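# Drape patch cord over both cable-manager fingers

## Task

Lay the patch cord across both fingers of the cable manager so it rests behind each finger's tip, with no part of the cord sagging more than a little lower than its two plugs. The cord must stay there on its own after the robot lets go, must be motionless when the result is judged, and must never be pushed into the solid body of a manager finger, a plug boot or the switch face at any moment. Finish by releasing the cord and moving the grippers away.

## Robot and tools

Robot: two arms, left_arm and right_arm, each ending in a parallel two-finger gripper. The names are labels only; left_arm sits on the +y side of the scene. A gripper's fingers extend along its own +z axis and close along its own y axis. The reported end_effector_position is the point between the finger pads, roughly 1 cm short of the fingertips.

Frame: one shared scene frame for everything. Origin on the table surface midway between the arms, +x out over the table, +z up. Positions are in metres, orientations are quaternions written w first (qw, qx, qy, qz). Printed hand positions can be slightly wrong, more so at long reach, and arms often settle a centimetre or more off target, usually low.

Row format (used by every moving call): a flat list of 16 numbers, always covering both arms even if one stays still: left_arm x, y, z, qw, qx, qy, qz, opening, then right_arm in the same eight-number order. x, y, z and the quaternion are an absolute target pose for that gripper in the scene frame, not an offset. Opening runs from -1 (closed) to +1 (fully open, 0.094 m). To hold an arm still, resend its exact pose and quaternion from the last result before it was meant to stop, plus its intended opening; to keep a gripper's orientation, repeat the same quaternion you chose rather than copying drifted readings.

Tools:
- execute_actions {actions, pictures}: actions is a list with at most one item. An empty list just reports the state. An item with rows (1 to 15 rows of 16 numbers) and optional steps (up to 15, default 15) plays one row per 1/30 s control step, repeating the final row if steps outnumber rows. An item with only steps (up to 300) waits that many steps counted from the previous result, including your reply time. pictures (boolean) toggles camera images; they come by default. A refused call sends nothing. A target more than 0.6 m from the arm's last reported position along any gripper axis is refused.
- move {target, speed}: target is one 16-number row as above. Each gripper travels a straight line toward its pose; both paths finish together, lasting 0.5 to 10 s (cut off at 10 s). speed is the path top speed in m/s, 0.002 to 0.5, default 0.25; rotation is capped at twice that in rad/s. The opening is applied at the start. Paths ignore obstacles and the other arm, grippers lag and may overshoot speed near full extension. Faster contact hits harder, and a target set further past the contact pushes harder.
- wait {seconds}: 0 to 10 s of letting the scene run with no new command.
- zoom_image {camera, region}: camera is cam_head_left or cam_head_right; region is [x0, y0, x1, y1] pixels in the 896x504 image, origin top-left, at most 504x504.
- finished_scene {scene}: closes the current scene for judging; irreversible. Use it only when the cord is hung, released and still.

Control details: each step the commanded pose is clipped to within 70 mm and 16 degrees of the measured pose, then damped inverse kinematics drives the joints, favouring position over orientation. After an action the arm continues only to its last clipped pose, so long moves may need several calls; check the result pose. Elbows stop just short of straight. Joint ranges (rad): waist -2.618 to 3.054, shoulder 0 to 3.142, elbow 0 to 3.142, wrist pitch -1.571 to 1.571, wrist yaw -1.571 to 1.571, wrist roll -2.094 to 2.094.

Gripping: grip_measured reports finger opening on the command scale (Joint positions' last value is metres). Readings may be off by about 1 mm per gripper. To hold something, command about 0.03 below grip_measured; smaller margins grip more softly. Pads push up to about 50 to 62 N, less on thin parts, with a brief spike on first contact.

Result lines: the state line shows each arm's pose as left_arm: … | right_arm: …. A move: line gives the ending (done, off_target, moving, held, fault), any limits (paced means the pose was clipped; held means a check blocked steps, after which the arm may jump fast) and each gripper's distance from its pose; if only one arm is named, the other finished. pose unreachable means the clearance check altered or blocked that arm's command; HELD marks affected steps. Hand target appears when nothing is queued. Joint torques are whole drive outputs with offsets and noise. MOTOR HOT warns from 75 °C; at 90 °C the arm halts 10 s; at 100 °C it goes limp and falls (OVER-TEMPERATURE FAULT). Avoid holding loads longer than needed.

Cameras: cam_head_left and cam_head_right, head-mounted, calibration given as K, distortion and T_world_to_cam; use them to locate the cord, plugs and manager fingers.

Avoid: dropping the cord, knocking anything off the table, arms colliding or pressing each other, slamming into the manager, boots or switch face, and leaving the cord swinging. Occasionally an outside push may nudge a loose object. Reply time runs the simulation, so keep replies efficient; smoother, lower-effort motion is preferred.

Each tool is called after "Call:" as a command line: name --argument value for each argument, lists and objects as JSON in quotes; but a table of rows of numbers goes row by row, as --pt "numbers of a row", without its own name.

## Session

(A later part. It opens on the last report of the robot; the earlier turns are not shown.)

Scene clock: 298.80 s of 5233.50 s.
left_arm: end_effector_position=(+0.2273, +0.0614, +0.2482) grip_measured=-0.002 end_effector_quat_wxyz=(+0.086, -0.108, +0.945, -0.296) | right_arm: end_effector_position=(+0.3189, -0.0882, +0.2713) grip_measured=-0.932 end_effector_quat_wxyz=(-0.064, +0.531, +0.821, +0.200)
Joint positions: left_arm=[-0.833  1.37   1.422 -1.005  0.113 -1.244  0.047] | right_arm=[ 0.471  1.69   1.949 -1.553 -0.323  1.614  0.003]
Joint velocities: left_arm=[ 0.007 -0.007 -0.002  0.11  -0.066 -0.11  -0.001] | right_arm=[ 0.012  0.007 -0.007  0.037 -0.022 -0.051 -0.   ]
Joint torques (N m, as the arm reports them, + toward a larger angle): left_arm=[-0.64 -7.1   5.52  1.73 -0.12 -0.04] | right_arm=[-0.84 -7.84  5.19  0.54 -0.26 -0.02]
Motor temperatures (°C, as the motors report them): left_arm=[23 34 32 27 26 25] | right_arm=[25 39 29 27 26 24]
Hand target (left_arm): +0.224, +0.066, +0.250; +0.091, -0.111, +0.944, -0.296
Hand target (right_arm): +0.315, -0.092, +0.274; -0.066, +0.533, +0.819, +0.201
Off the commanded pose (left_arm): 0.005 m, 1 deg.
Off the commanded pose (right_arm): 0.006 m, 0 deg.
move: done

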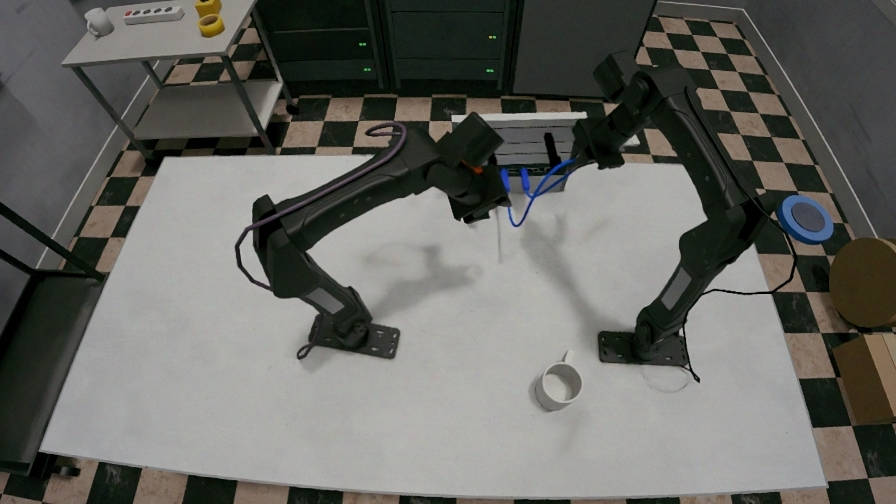

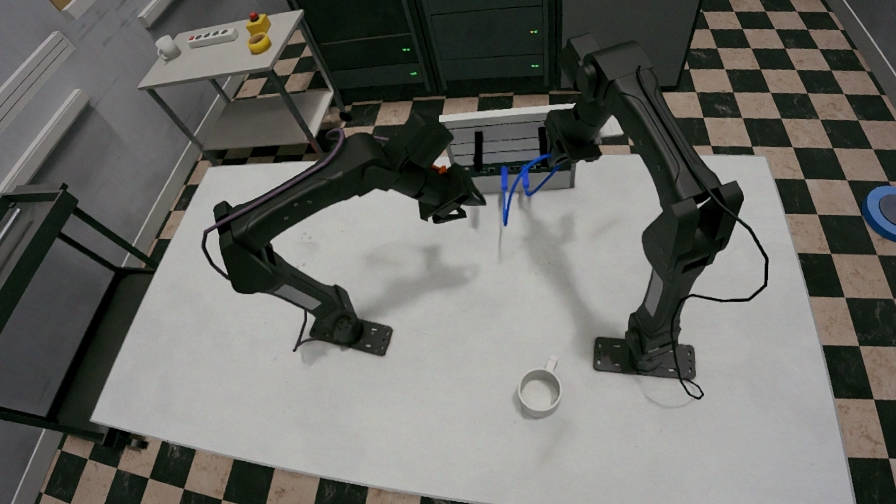

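Call:
move --target '[0.25,0.047,0.185,0.094,-0.110,0.944,-0.295,0.0,0.315,-0.092,0.274,-0.066,0.533,0.819,0.201,-1]' --speed 0.06

Call:
zoom_image --camera "cam_head_left" --region '[420,120,610,260]'

Call:
zoom_image --camera "cam_head_right" --region '[410,120,600,260]'

Scene clock: 304.53 s of 5233.50 s.
left_arm: end_effector_position=(+0.2483, +0.0437, +0.1957) grip_measured=-0.002 end_effector_quat_wxyz=(+0.099, -0.111, +0.940, -0.308) | right_arm: end_effector_position=(+0.3189, -0.0882, +0.2713) grip_measured=-0.932 end_effector_quat_wxyz=(-0.064, +0.531, +0.821, +0.200)
Joint positions: left_arm=[-0.814  1.406  1.219 -0.734  0.111 -1.233  0.047] | right_arm=[ 0.471  1.69   1.949 -1.553 -0.323  1.614  0.003]
Joint velocities: left_arm=[-0.007 -0.002  0.002 -0.022  0.037  0.022 -0.001] | right_arm=[ 0.007 -0.007  0.002 -0.022  0.081  0.007 -0.   ]
Joint torques (N m, as the arm reports them, + toward a larger angle): left_arm=[ 0.66 -4.61  5.97  1.78  0.06  0.14] | right_arm=[-0.81 -7.82  5.17  0.53 -0.28 -0.03]
Motor temperatures (°C, as the motors report them): left_arm=[23 34 31 28 26 25] | right_arm=[25 39 29 27 26 24]
Hand target (left_arm): +0.250, +0.047, +0.185; +0.094, -0.110, +0.944, -0.295
Hand target (right_arm): +0.315, -0.092, +0.274; -0.066, +0.533, +0.819, +0.201
Off the commanded pose (left_arm): 0.011 m, 2 deg.
Off the commanded pose (right_arm): 0.006 m, 0 deg.
move: off_target (left_arm)

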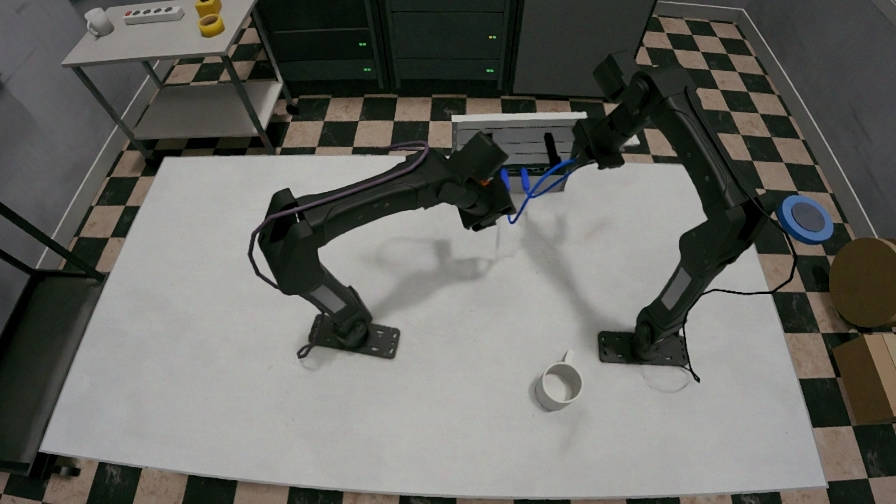

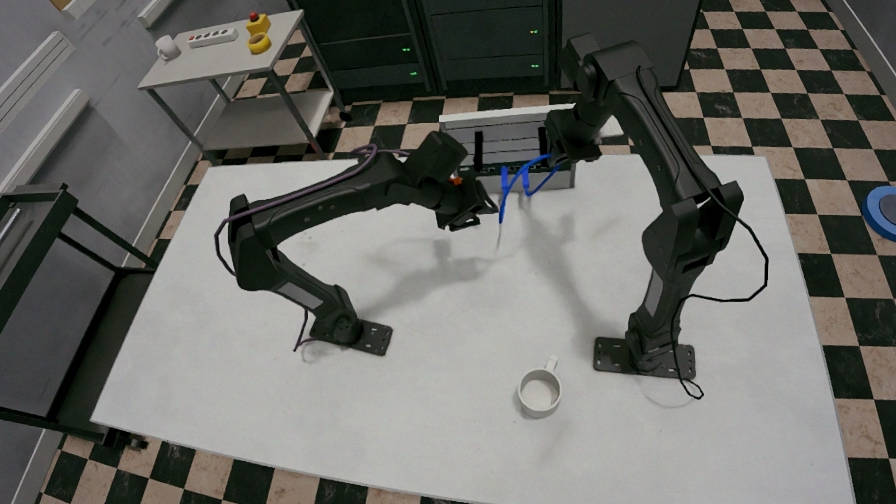

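Region (420, 120, 610, 260) of cam_head_left's 896x504 image, scaled by 2.653, with more detail than that image has; it fills the top 371 rows of this view, and the rest is white.

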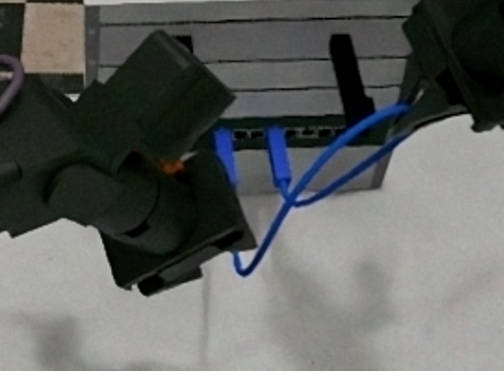

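Region (410, 120, 600, 260) of cam_head_right's 896x504 image, scaled by 2.653, with more detail than that image has; it fills the top 371 rows of this view, and the rest is white.

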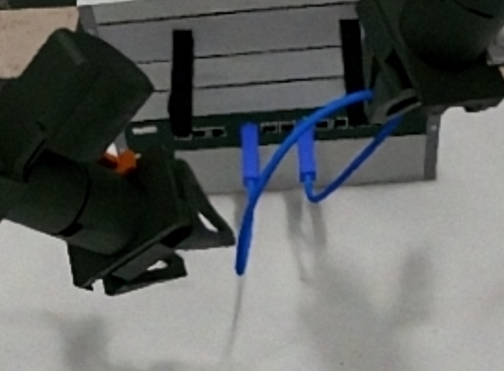

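Call:
move --target '[0.27,0.033,0.143,0.094,-0.110,0.944,-0.295,0.0,0.315,-0.092,0.274,-0.066,0.533,0.819,0.201,-1]' --speed 0.03

Call:
zoom_image --camera "cam_head_left" --region '[420,120,610,260]'

Call:
zoom_image --camera "cam_head_right" --region '[410,120,600,260]'

Scene clock: 308.60 s of 5233.50 s.
left_arm: end_effector_position=(+0.2695, +0.0288, +0.1556) grip_measured=-0.002 end_effector_quat_wxyz=(+0.101, -0.112, +0.939, -0.308) | right_arm: end_effector_position=(+0.3189, -0.0882, +0.2713) grip_measured=-0.932 end_effector_quat_wxyz=(-0.064, +0.531, +0.821, +0.200)
Joint positions: left_arm=[-0.787  1.502  1.144 -0.561  0.123 -1.211  0.047] | right_arm=[ 0.471  1.69   1.949 -1.553 -0.323  1.614  0.003]
Joint velocities: left_arm=[-0.017 -0.007  0.012  0.022  0.066 -0.007 -0.001] | right_arm=[ 0.002  0.012 -0.002  0.022  0.007  0.007 -0.   ]
Joint torques (N m, as the arm reports them, + toward a larger angle): left_arm=[ 0.73 -5.44  5.76  1.78  0.12  0.16] | right_arm=[-0.87 -7.79  5.19  0.54 -0.27 -0.04]
Motor temperatures (°C, as the motors report them): left_arm=[23 34 31 28 26 25] | right_arm=[25 39 29 27 26 24]
Hand target (left_arm): +0.270, +0.033, +0.143; +0.094, -0.110, +0.944, -0.295
Hand target (right_arm): +0.315, -0.092, +0.274; -0.066, +0.533, +0.819, +0.201
Off the commanded pose (left_arm): 0.013 m, 2 deg.
Off the commanded pose (right_arm): 0.006 m, 0 deg.
move: off_target (left_arm)

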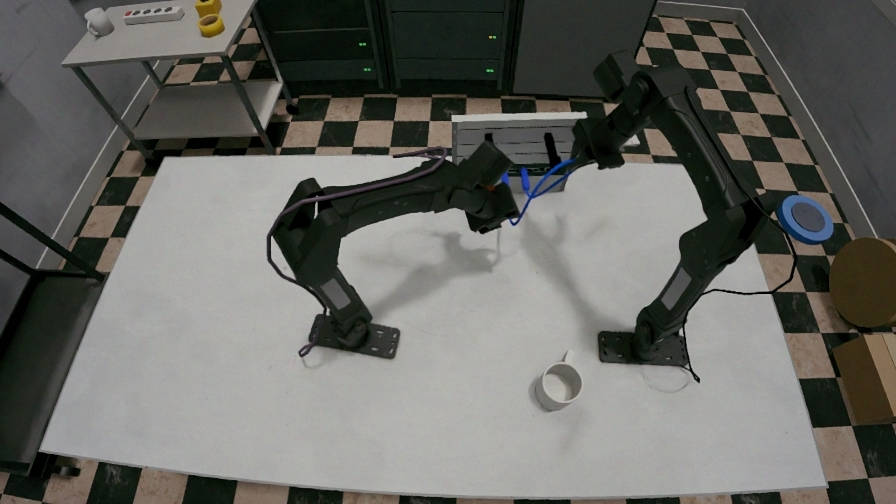

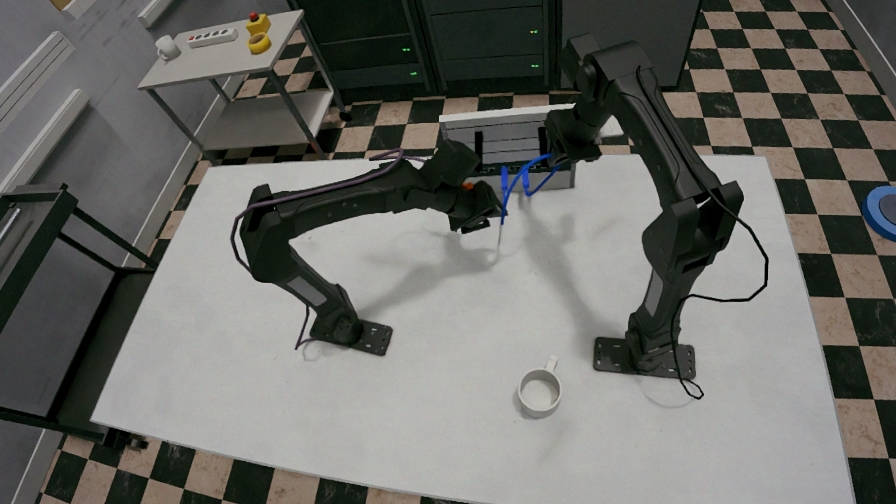

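Region (420, 120, 610, 260) of cam_head_left's 896x504 image, scaled by 2.653, with more detail than that image has; it fills the top 371 rows of this view, and the rest is white.

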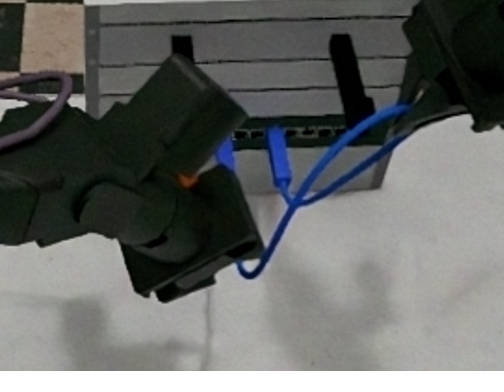

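Region (410, 120, 600, 260) of cam_head_right's 896x504 image, scaled by 2.653, with more detail than that image has; it fills the top 371 rows of this view, and the rest is white.

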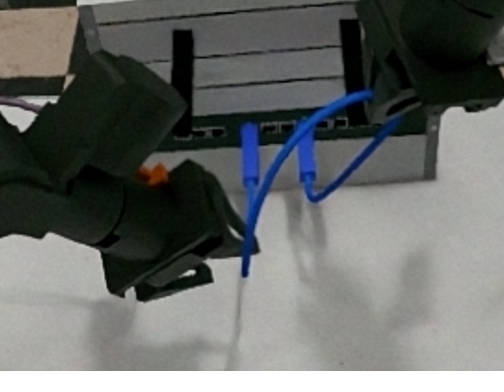

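Call:
move --target '[0.272,0.024,0.132,0.094,-0.110,0.944,-0.295,0.0,0.315,-0.092,0.274,-0.066,0.533,0.819,0.201,-1]' --speed 0.02

Call:
move --target '[0.272,0.024,0.132,0.094,-0.110,0.944,-0.295,-1,0.315,-0.092,0.274,-0.066,0.533,0.819,0.201,-1]' --speed 0.02

Call:
zoom_image --camera "cam_head_right" --region '[410,120,600,260]'

Scene clock: 311.00 s of 5233.50 s.
left_arm: end_effector_position=(+0.2757, +0.0203, +0.1479) grip_measured=-0.002 end_effector_quat_wxyz=(+0.103, -0.111, +0.938, -0.312) | right_arm: end_effector_position=(+0.3189, -0.0882, +0.2713) grip_measured=-0.932 end_effector_quat_wxyz=(-0.064, +0.531, +0.821, +0.200)
Joint positions: left_arm=[-0.787  1.54   1.144 -0.514  0.124 -1.211  0.047] | right_arm=[ 0.471  1.69   1.949 -1.553 -0.323  1.614  0.003]
Joint velocities: left_arm=[ 0.012  0.012 -0.012  0.037  0.022  0.007 -0.001] | right_arm=[ 0.002  0.017 -0.012 -0.037  0.051 -0.022 -0.001]
Joint torques (N m, as the arm reports them, + toward a larger angle): left_arm=[-0.2  -5.69  5.38  1.82  0.04  0.06] | right_arm=[-0.85 -7.82  5.17  0.55 -0.27 -0.03]
Motor temperatures (°C, as the motors report them): left_arm=[23 33 31 28 26 25] | right_arm=[25 38 29 27 26 24]
Hand target (left_arm): +0.272, +0.024, +0.132; +0.094, -0.110, +0.944, -0.295
Hand target (right_arm): +0.315, -0.092, +0.274; -0.066, +0.533, +0.819, +0.201
Off the commanded pose (left_arm): 0.017 m, 2 deg.
Off the commanded pose (right_arm): 0.006 m, 0 deg.
move: off_target (left_arm)

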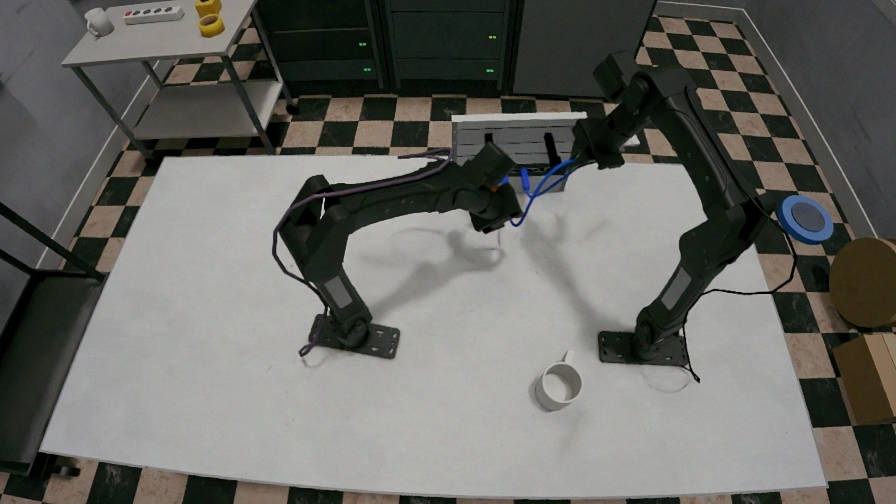

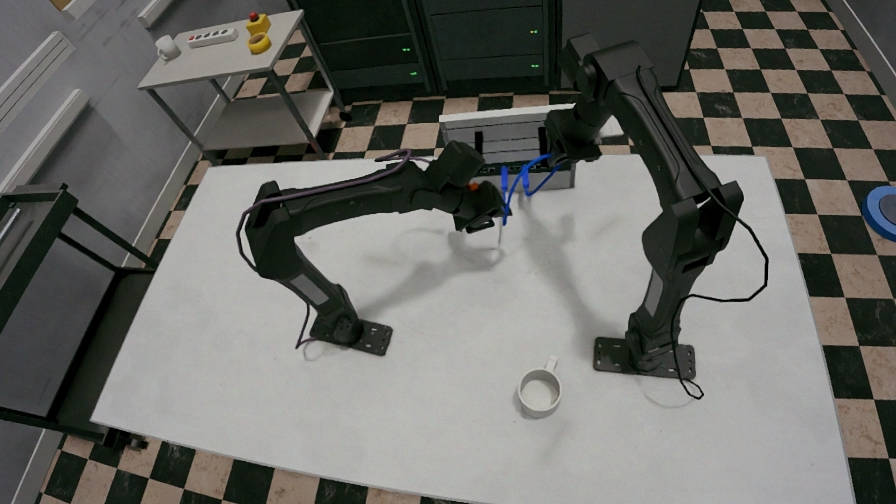

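Scene clock: 312.23 s of 5233.50 s.
left_arm: end_effector_position=(+0.2761, +0.0198, +0.1485) grip_measured=-0.991 end_effector_quat_wxyz=(+0.104, -0.111, +0.937, -0.314) | right_arm: end_effector_position=(+0.3189, -0.0882, +0.2713) grip_measured=-0.932 end_effector_quat_wxyz=(-0.064, +0.531, +0.821, +0.200)
Joint positions: left_arm=[-0.787  1.54   1.144 -0.51   0.124 -1.211  0.   ] | right_arm=[ 0.471  1.69   1.949 -1.553 -0.323  1.614  0.003]
Joint velocities: left_arm=[-0.017 -0.012 -0.007 -0.007  0.022 -0.007 -0.002] | right_arm=[ 0.002 -0.002  0.002 -0.022  0.022  0.037  0.   ]
Joint torques (N m, as the arm reports them, + toward a larger angle): left_arm=[-0.15 -5.63  5.26  1.81  0.04  0.05] | right_arm=[-0.87 -7.85  5.21  0.54 -0.28 -0.03]
Motor temperatures (°C, as the motors report them): left_arm=[22 33 31 28 26 25] | right_arm=[25 38 29 27 26 24]
Hand target (left_arm): +0.272, +0.024, +0.132; +0.094, -0.110, +0.944, -0.295
Hand target (right_arm): +0.315, -0.092, +0.274; -0.066, +0.533, +0.819, +0.201
Off the commanded pose (left_arm): 0.017 m, 3 deg.
Off the commanded pose (right_arm): 0.006 m, 0 deg.
move: off_target (left_arm)

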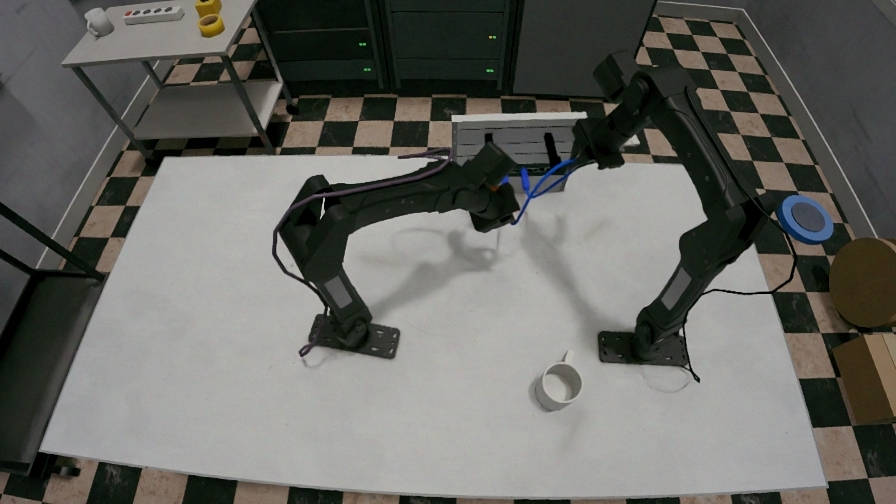

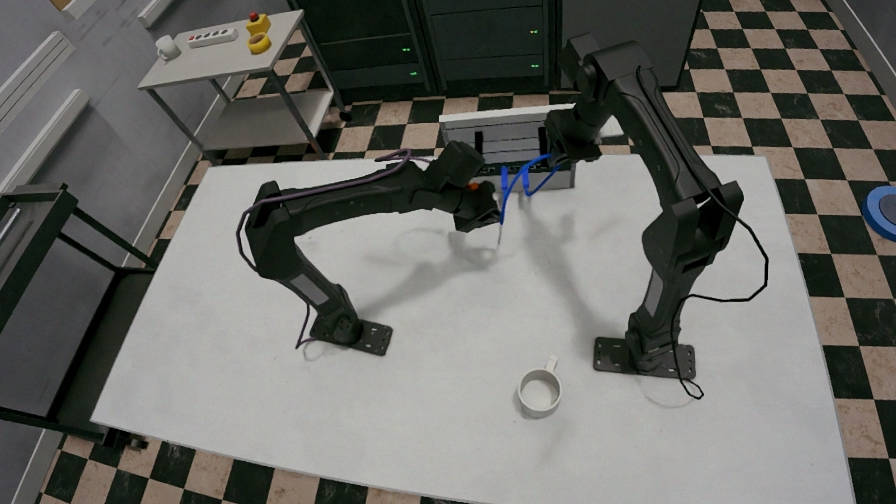

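Region (410, 120, 600, 260) of cam_head_right's 896x504 image, scaled by 2.653, with more detail than that image has; it fills the top 371 rows of this view, and the rest is white.

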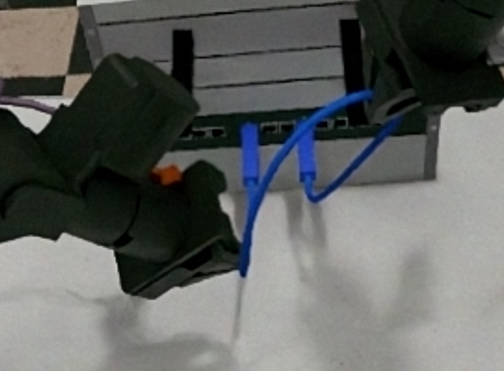

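Call:
move --target '[0.268,0.03,0.165,0.094,-0.110,0.944,-0.295,-0.1,0.315,-0.092,0.274,-0.066,0.533,0.819,0.201,-1]' --speed 0.03

Call:
move --target '[0.274,0.01,0.128,0.094,-0.110,0.944,-0.295,-0.1,0.315,-0.092,0.274,-0.066,0.533,0.819,0.201,-1]' --speed 0.03

Call:
zoom_image --camera "cam_head_right" --region '[440,160,560,250]'

Call:
zoom_image --camera "cam_head_left" --region '[450,160,570,250]'

Scene clock: 315.03 s of 5233.50 s.
left_arm: end_effector_position=(+0.2690, +0.0293, +0.1501) grip_measured=-0.102 end_effector_quat_wxyz=(+0.088, -0.114, +0.947, -0.286) | right_arm: end_effector_position=(+0.3189, -0.0882, +0.2713) grip_measured=-0.932 end_effector_quat_wxyz=(-0.064, +0.531, +0.821, +0.200)
Joint positions: left_arm=[-0.787  1.54   1.189 -0.623  0.124 -1.211  0.042] | right_arm=[ 0.471  1.69   1.949 -1.553 -0.323  1.614  0.003]
Joint velocities: left_arm=[-0.002 -0.007 -0.012  0.037 -0.007  0.007 -0.   ] | right_arm=[ 0.007  0.002 -0.007 -0.007 -0.007  0.022 -0.001]
Joint torques (N m, as the arm reports them, + toward a larger angle): left_arm=[-0.11 -9.02  8.37  1.49  0.06  0.06] | right_arm=[-0.84 -7.81  5.21  0.54 -0.27 -0.03]
Motor temperatures (°C, as the motors report them): left_arm=[22 33 31 28 26 25] | right_arm=[25 38 29 27 26 24]
Hand target (left_arm): +0.268, +0.030, +0.165; +0.094, -0.110, +0.944, -0.295
Hand target (right_arm): +0.315, -0.092, +0.274; -0.066, +0.533, +0.819, +0.201
Off the commanded pose (left_arm): 0.015 m, 1 deg.
Off the commanded pose (right_arm): 0.006 m, 0 deg.
move: off_target (left_arm)

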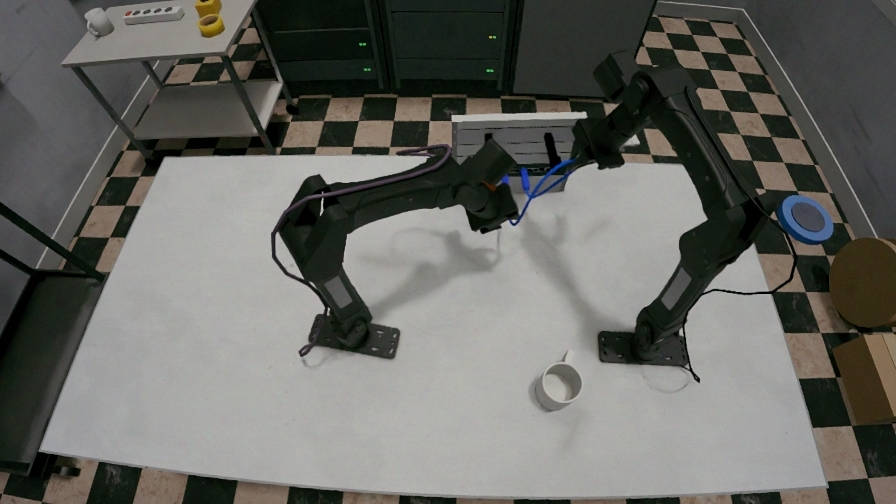

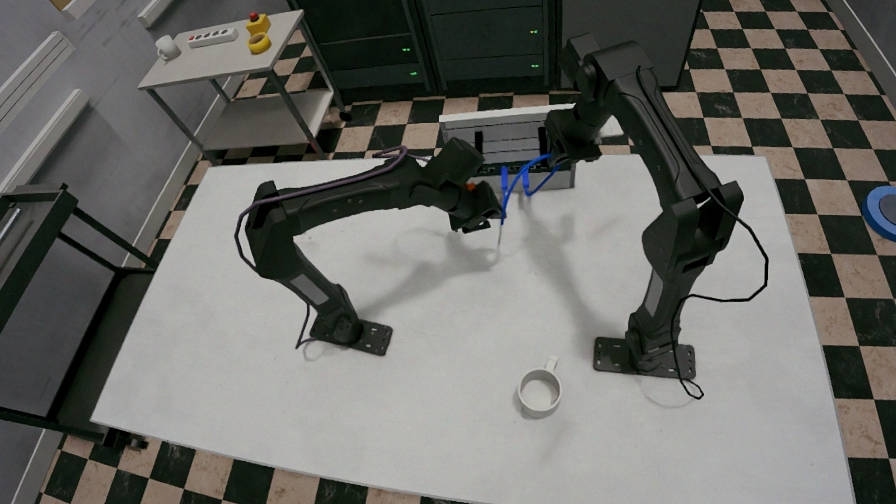

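Scene clock: 316.37 s of 5233.50 s.
left_arm: end_effector_position=(+0.2774, +0.0082, +0.1416) grip_measured=-0.102 end_effector_quat_wxyz=(+0.099, -0.108, +0.939, -0.311) | right_arm: end_effector_position=(+0.3189, -0.0882, +0.2713) grip_measured=-0.932 end_effector_quat_wxyz=(-0.064, +0.531, +0.821, +0.200)
Joint positions: left_arm=[-0.8    1.59   1.171 -0.497  0.124 -1.217  0.042] | right_arm=[ 0.471  1.69   1.949 -1.553 -0.323  1.614  0.003]
Joint velocities: left_arm=[ 0.007 -0.017 -0.012 -0.037 -0.022 -0.007  0.   ] | right_arm=[-0.007 -0.002 -0.012 -0.095 -0.007 -0.037 -0.   ]
Joint torques (N m, as the arm reports them, + toward a larger angle): left_arm=[-0.84 -6.06  5.74  1.8  -0.1  -0.02] | right_arm=[-0.87 -7.84  5.18  0.54 -0.28 -0.03]
Motor temperatures (°C, as the motors report them): left_arm=[22 33 31 28 26 25] | right_arm=[25 38 29 27 26 24]
Hand target (left_arm): +0.274, +0.010, +0.128; +0.094, -0.110, +0.944, -0.295
Hand target (right_arm): +0.315, -0.092, +0.274; -0.066, +0.533, +0.819, +0.201
Off the commanded pose (left_arm): 0.014 m, 2 deg.
Off the commanded pose (right_arm): 0.006 m, 0 deg.
move: off_target (left_arm)

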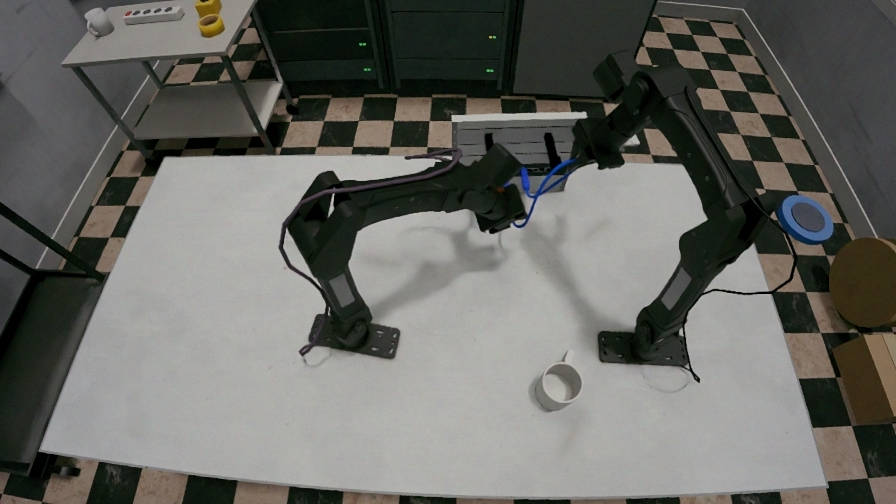

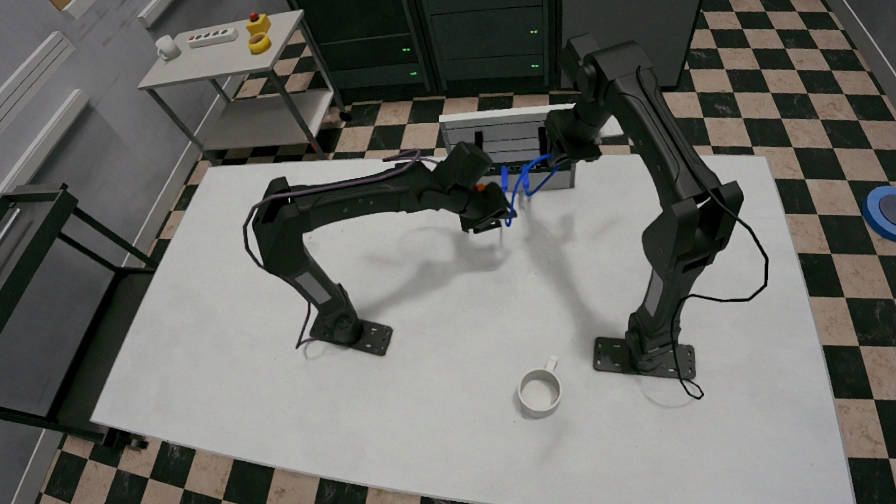

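Region (440, 160, 560, 250) of cam_head_right's 896x504 image, scaled by 4.200, with more detail than that image has; it fills the top 378 rows of this view, and the rest is white.

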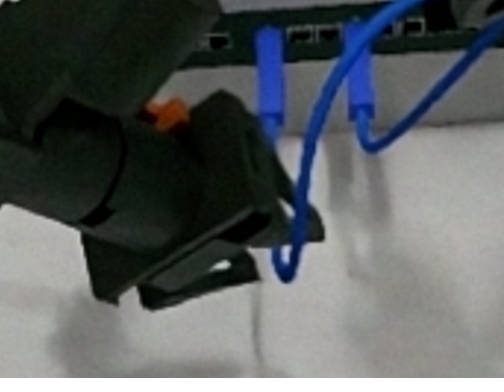

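Region (450, 160, 570, 250) of cam_head_left's 896x504 image, scaled by 4.200, with more detail than that image has; it fills the top 378 rows of this view, and the rest is white.

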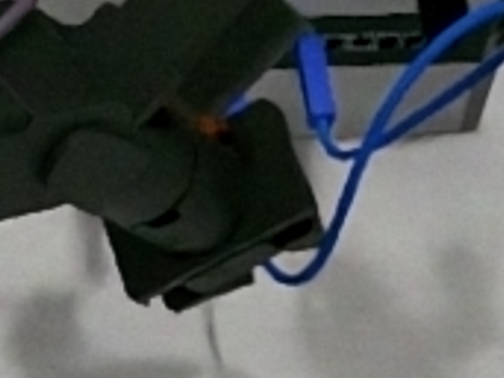

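Call:
move --target '[0.276,0.005,0.128,0.094,-0.110,0.944,-0.295,-1,0.315,-0.092,0.274,-0.066,0.533,0.819,0.201,-1]' --speed 0.02

Call:
zoom_image --camera "cam_head_right" --region '[440,160,560,250]'

Scene clock: 318.43 s of 5233.50 s.
left_arm: end_effector_position=(+0.2786, +0.0069, +0.1341) grip_measured=-0.991 end_effector_quat_wxyz=(+0.096, -0.110, +0.941, -0.305) | right_arm: end_effector_position=(+0.3189, -0.0882, +0.2713) grip_measured=-0.932 end_effector_quat_wxyz=(-0.064, +0.531, +0.821, +0.200)
Joint positions: left_arm=[-0.8    1.611  1.171 -0.49   0.123 -1.22   0.   ] | right_arm=[ 0.471  1.69   1.949 -1.553 -0.323  1.614  0.003]
Joint velocities: left_arm=[-0.007  0.002  0.002 -0.051 -0.022  0.051 -0.001] | right_arm=[-0.022  0.002 -0.002 -0.051  0.037  0.022  0.001]
Joint torques (N m, as the arm reports them, + toward a larger angle): left_arm=[-1.02 -6.07  7.29  1.7  -0.1  -0.11] | right_arm=[-0.84 -7.84  5.2   0.54 -0.27 -0.03]
Motor temperatures (°C, as the motors report them): left_arm=[22 33 31 28 26 25] | right_arm=[25 38 29 27 26 24]
Hand target (left_arm): +0.276, +0.005, +0.128; +0.094, -0.110, +0.944, -0.295
Hand target (right_arm): +0.315, -0.092, +0.274; -0.066, +0.533, +0.819, +0.201
Off the commanded pose (left_arm): 0.007 m, 1 deg.
Off the commanded pose (right_arm): 0.006 m, 0 deg.
move: done

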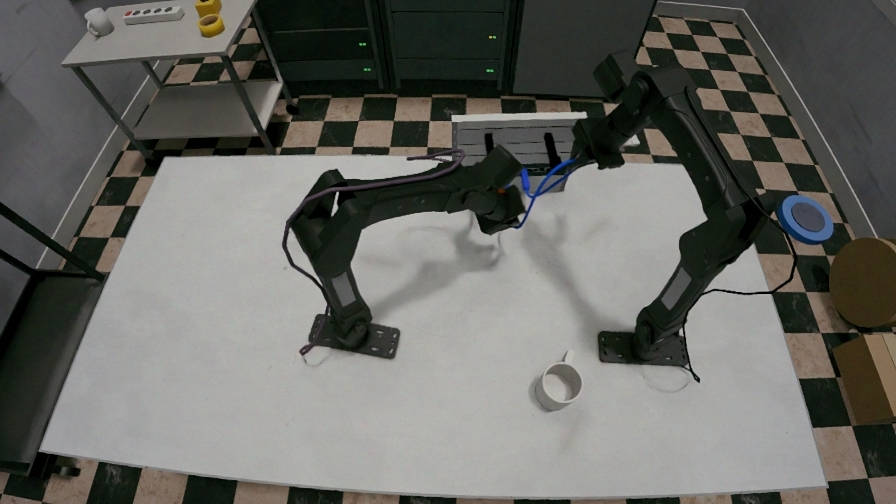

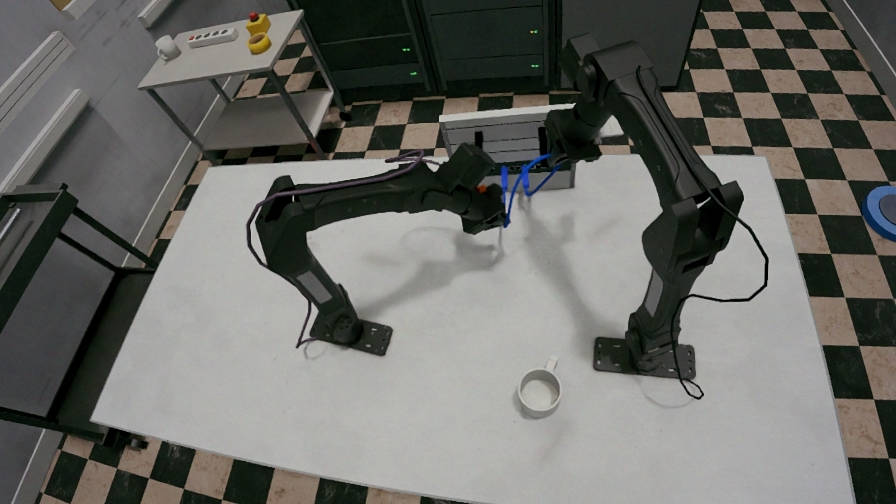

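Region (440, 160, 560, 250) of cam_head_right's 896x504 image, scaled by 4.200, with more detail than that image has; it fills the top 378 rows of this view, and the rest is white.

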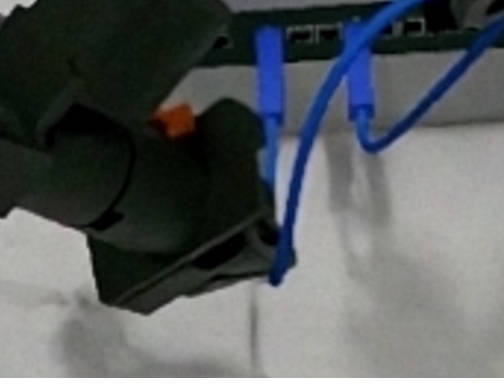

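Call:
move --target '[0.274,0.03,0.14,0.094,-0.110,0.944,-0.295,0.1,0.315,-0.092,0.274,-0.066,0.533,0.819,0.201,-1]' --speed 0.03

Call:
move --target '[0.28,0.014,0.098,0.094,-0.110,0.944,-0.295,0.1,0.315,-0.092,0.274,-0.066,0.533,0.819,0.201,-1]' --speed 0.03

Call:
zoom_image --camera "cam_head_right" --region '[440,160,560,250]'

Call:
zoom_image --camera "cam_head_left" --region '[450,160,570,250]'

Scene clock: 321.43 s of 5233.50 s.
left_arm: end_effector_position=(+0.2777, +0.0213, +0.1402) grip_measured=+0.098 end_effector_quat_wxyz=(+0.098, -0.113, +0.942, -0.301) | right_arm: end_effector_position=(+0.3189, -0.0882, +0.2713) grip_measured=-0.932 end_effector_quat_wxyz=(-0.064, +0.531, +0.821, +0.200)
Joint positions: left_arm=[-0.78   1.564  1.152 -0.525  0.126 -1.207  0.052] | right_arm=[ 0.471  1.69   1.949 -1.553 -0.323  1.614  0.003]
Joint velocities: left_arm=[ 0.012  0.012 -0.002 -0.081  0.037 -0.081 -0.   ] | right_arm=[-0.007 -0.002 -0.007  0.066  0.037  0.022  0.001]
Joint torques (N m, as the arm reports them, + toward a larger angle): left_arm=[ 0.71 -9.09  5.76  1.54  0.13  0.19] | right_arm=[-0.86 -7.86  5.2   0.54 -0.28 -0.04]
Motor temperatures (°C, as the motors report them): left_arm=[23 34 32 28 26 25] | right_arm=[25 38 29 27 26 24]
Hand target (left_arm): +0.274, +0.030, +0.140; +0.094, -0.110, +0.944, -0.295
Hand target (right_arm): +0.315, -0.092, +0.274; -0.066, +0.533, +0.819, +0.201
Off the commanded pose (left_arm): 0.009 m, 1 deg.
Off the commanded pose (right_arm): 0.006 m, 0 deg.
move: done

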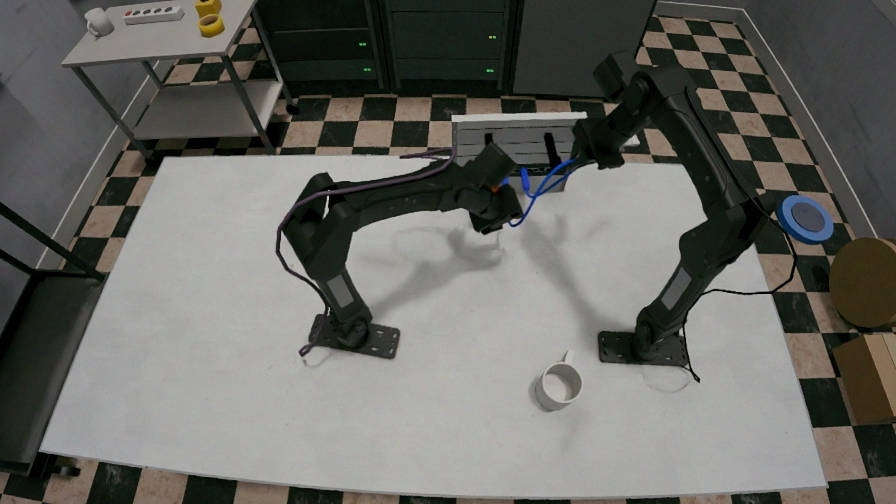

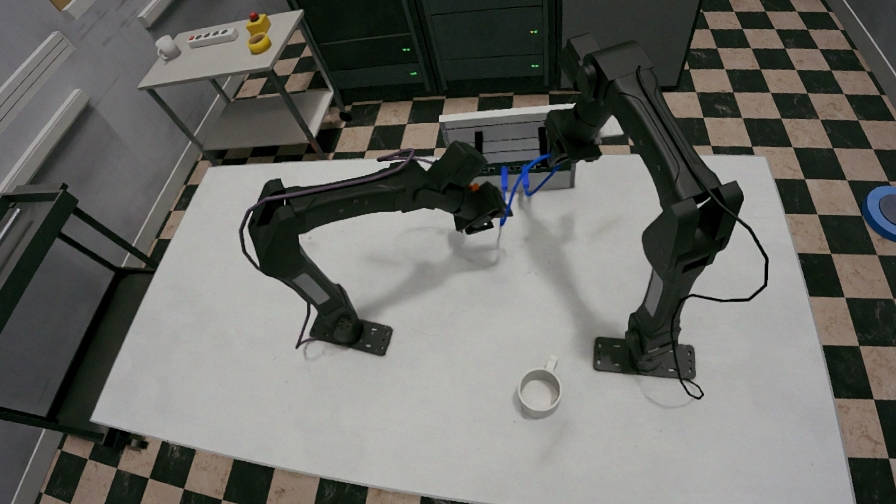

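Scene clock: 323.17 s of 5233.50 s.
left_arm: end_effector_position=(+0.2846, +0.0119, +0.1111) grip_measured=+0.098 end_effector_quat_wxyz=(+0.102, -0.112, +0.939, -0.309) | right_arm: end_effector_position=(+0.3189, -0.0882, +0.2713) grip_measured=-0.932 end_effector_quat_wxyz=(-0.064, +0.531, +0.821, +0.200)
Joint positions: left_arm=[-0.78   1.623  1.082 -0.378  0.126 -1.207  0.052] | right_arm=[ 0.471  1.69   1.949 -1.553 -0.323  1.614  0.003]
Joint velocities: left_arm=[-0.002  0.002 -0.007  0.007 -0.022  0.037  0.002] | right_arm=[ 0.012  0.002 -0.002 -0.007  0.066  0.066 -0.001]
Joint torques (N m, as the arm reports them, + toward a larger angle): left_arm=[-0.52 -6.1   5.68  1.81  0.02  0.03] | right_arm=[-0.86 -7.83  5.18  0.53 -0.27 -0.03]
Motor temperatures (°C, as the motors report them): left_arm=[22 34 31 29 26 25] | right_arm=[25 38 29 27 26 24]
Hand target (left_arm): +0.280, +0.014, +0.098; +0.094, -0.110, +0.944, -0.295
Hand target (right_arm): +0.315, -0.092, +0.274; -0.066, +0.533, +0.819, +0.201
Off the commanded pose (left_arm): 0.014 m, 2 deg.
Off the commanded pose (right_arm): 0.006 m, 0 deg.
move: off_target (left_arm)

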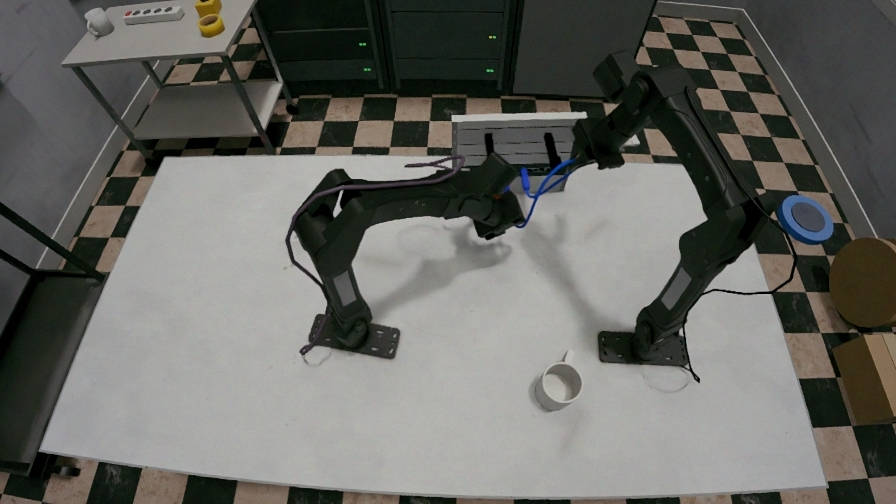

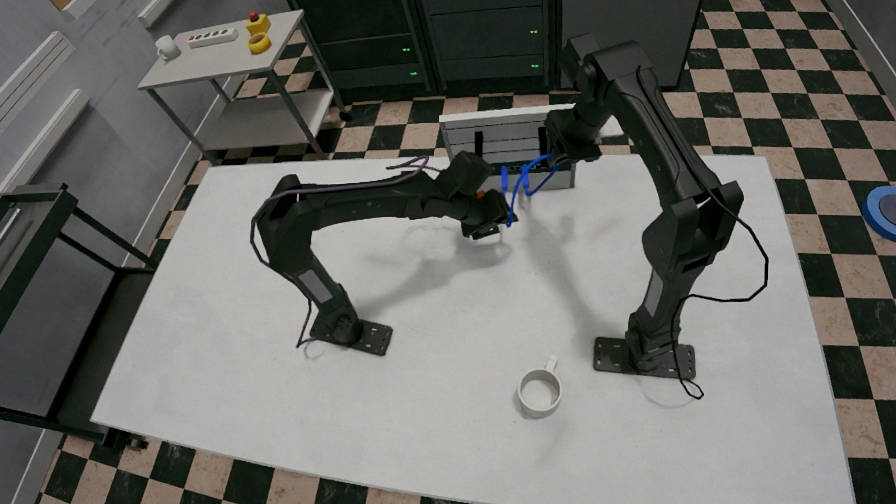

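Region (440, 160, 560, 250) of cam_head_right's 896x504 image, scaled by 4.200, with more detail than that image has; it fills the top 378 rows of this view, and the rest is white.

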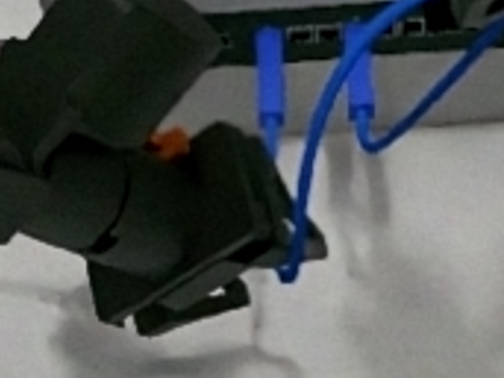

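Region (450, 160, 570, 250) of cam_head_left's 896x504 image, scaled by 4.200, with more detail than that image has; it fills the top 378 rows of this view, and the rest is white.

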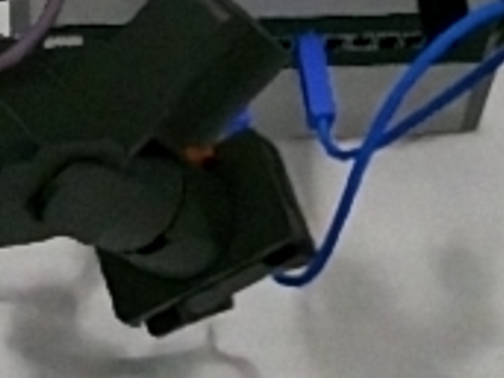

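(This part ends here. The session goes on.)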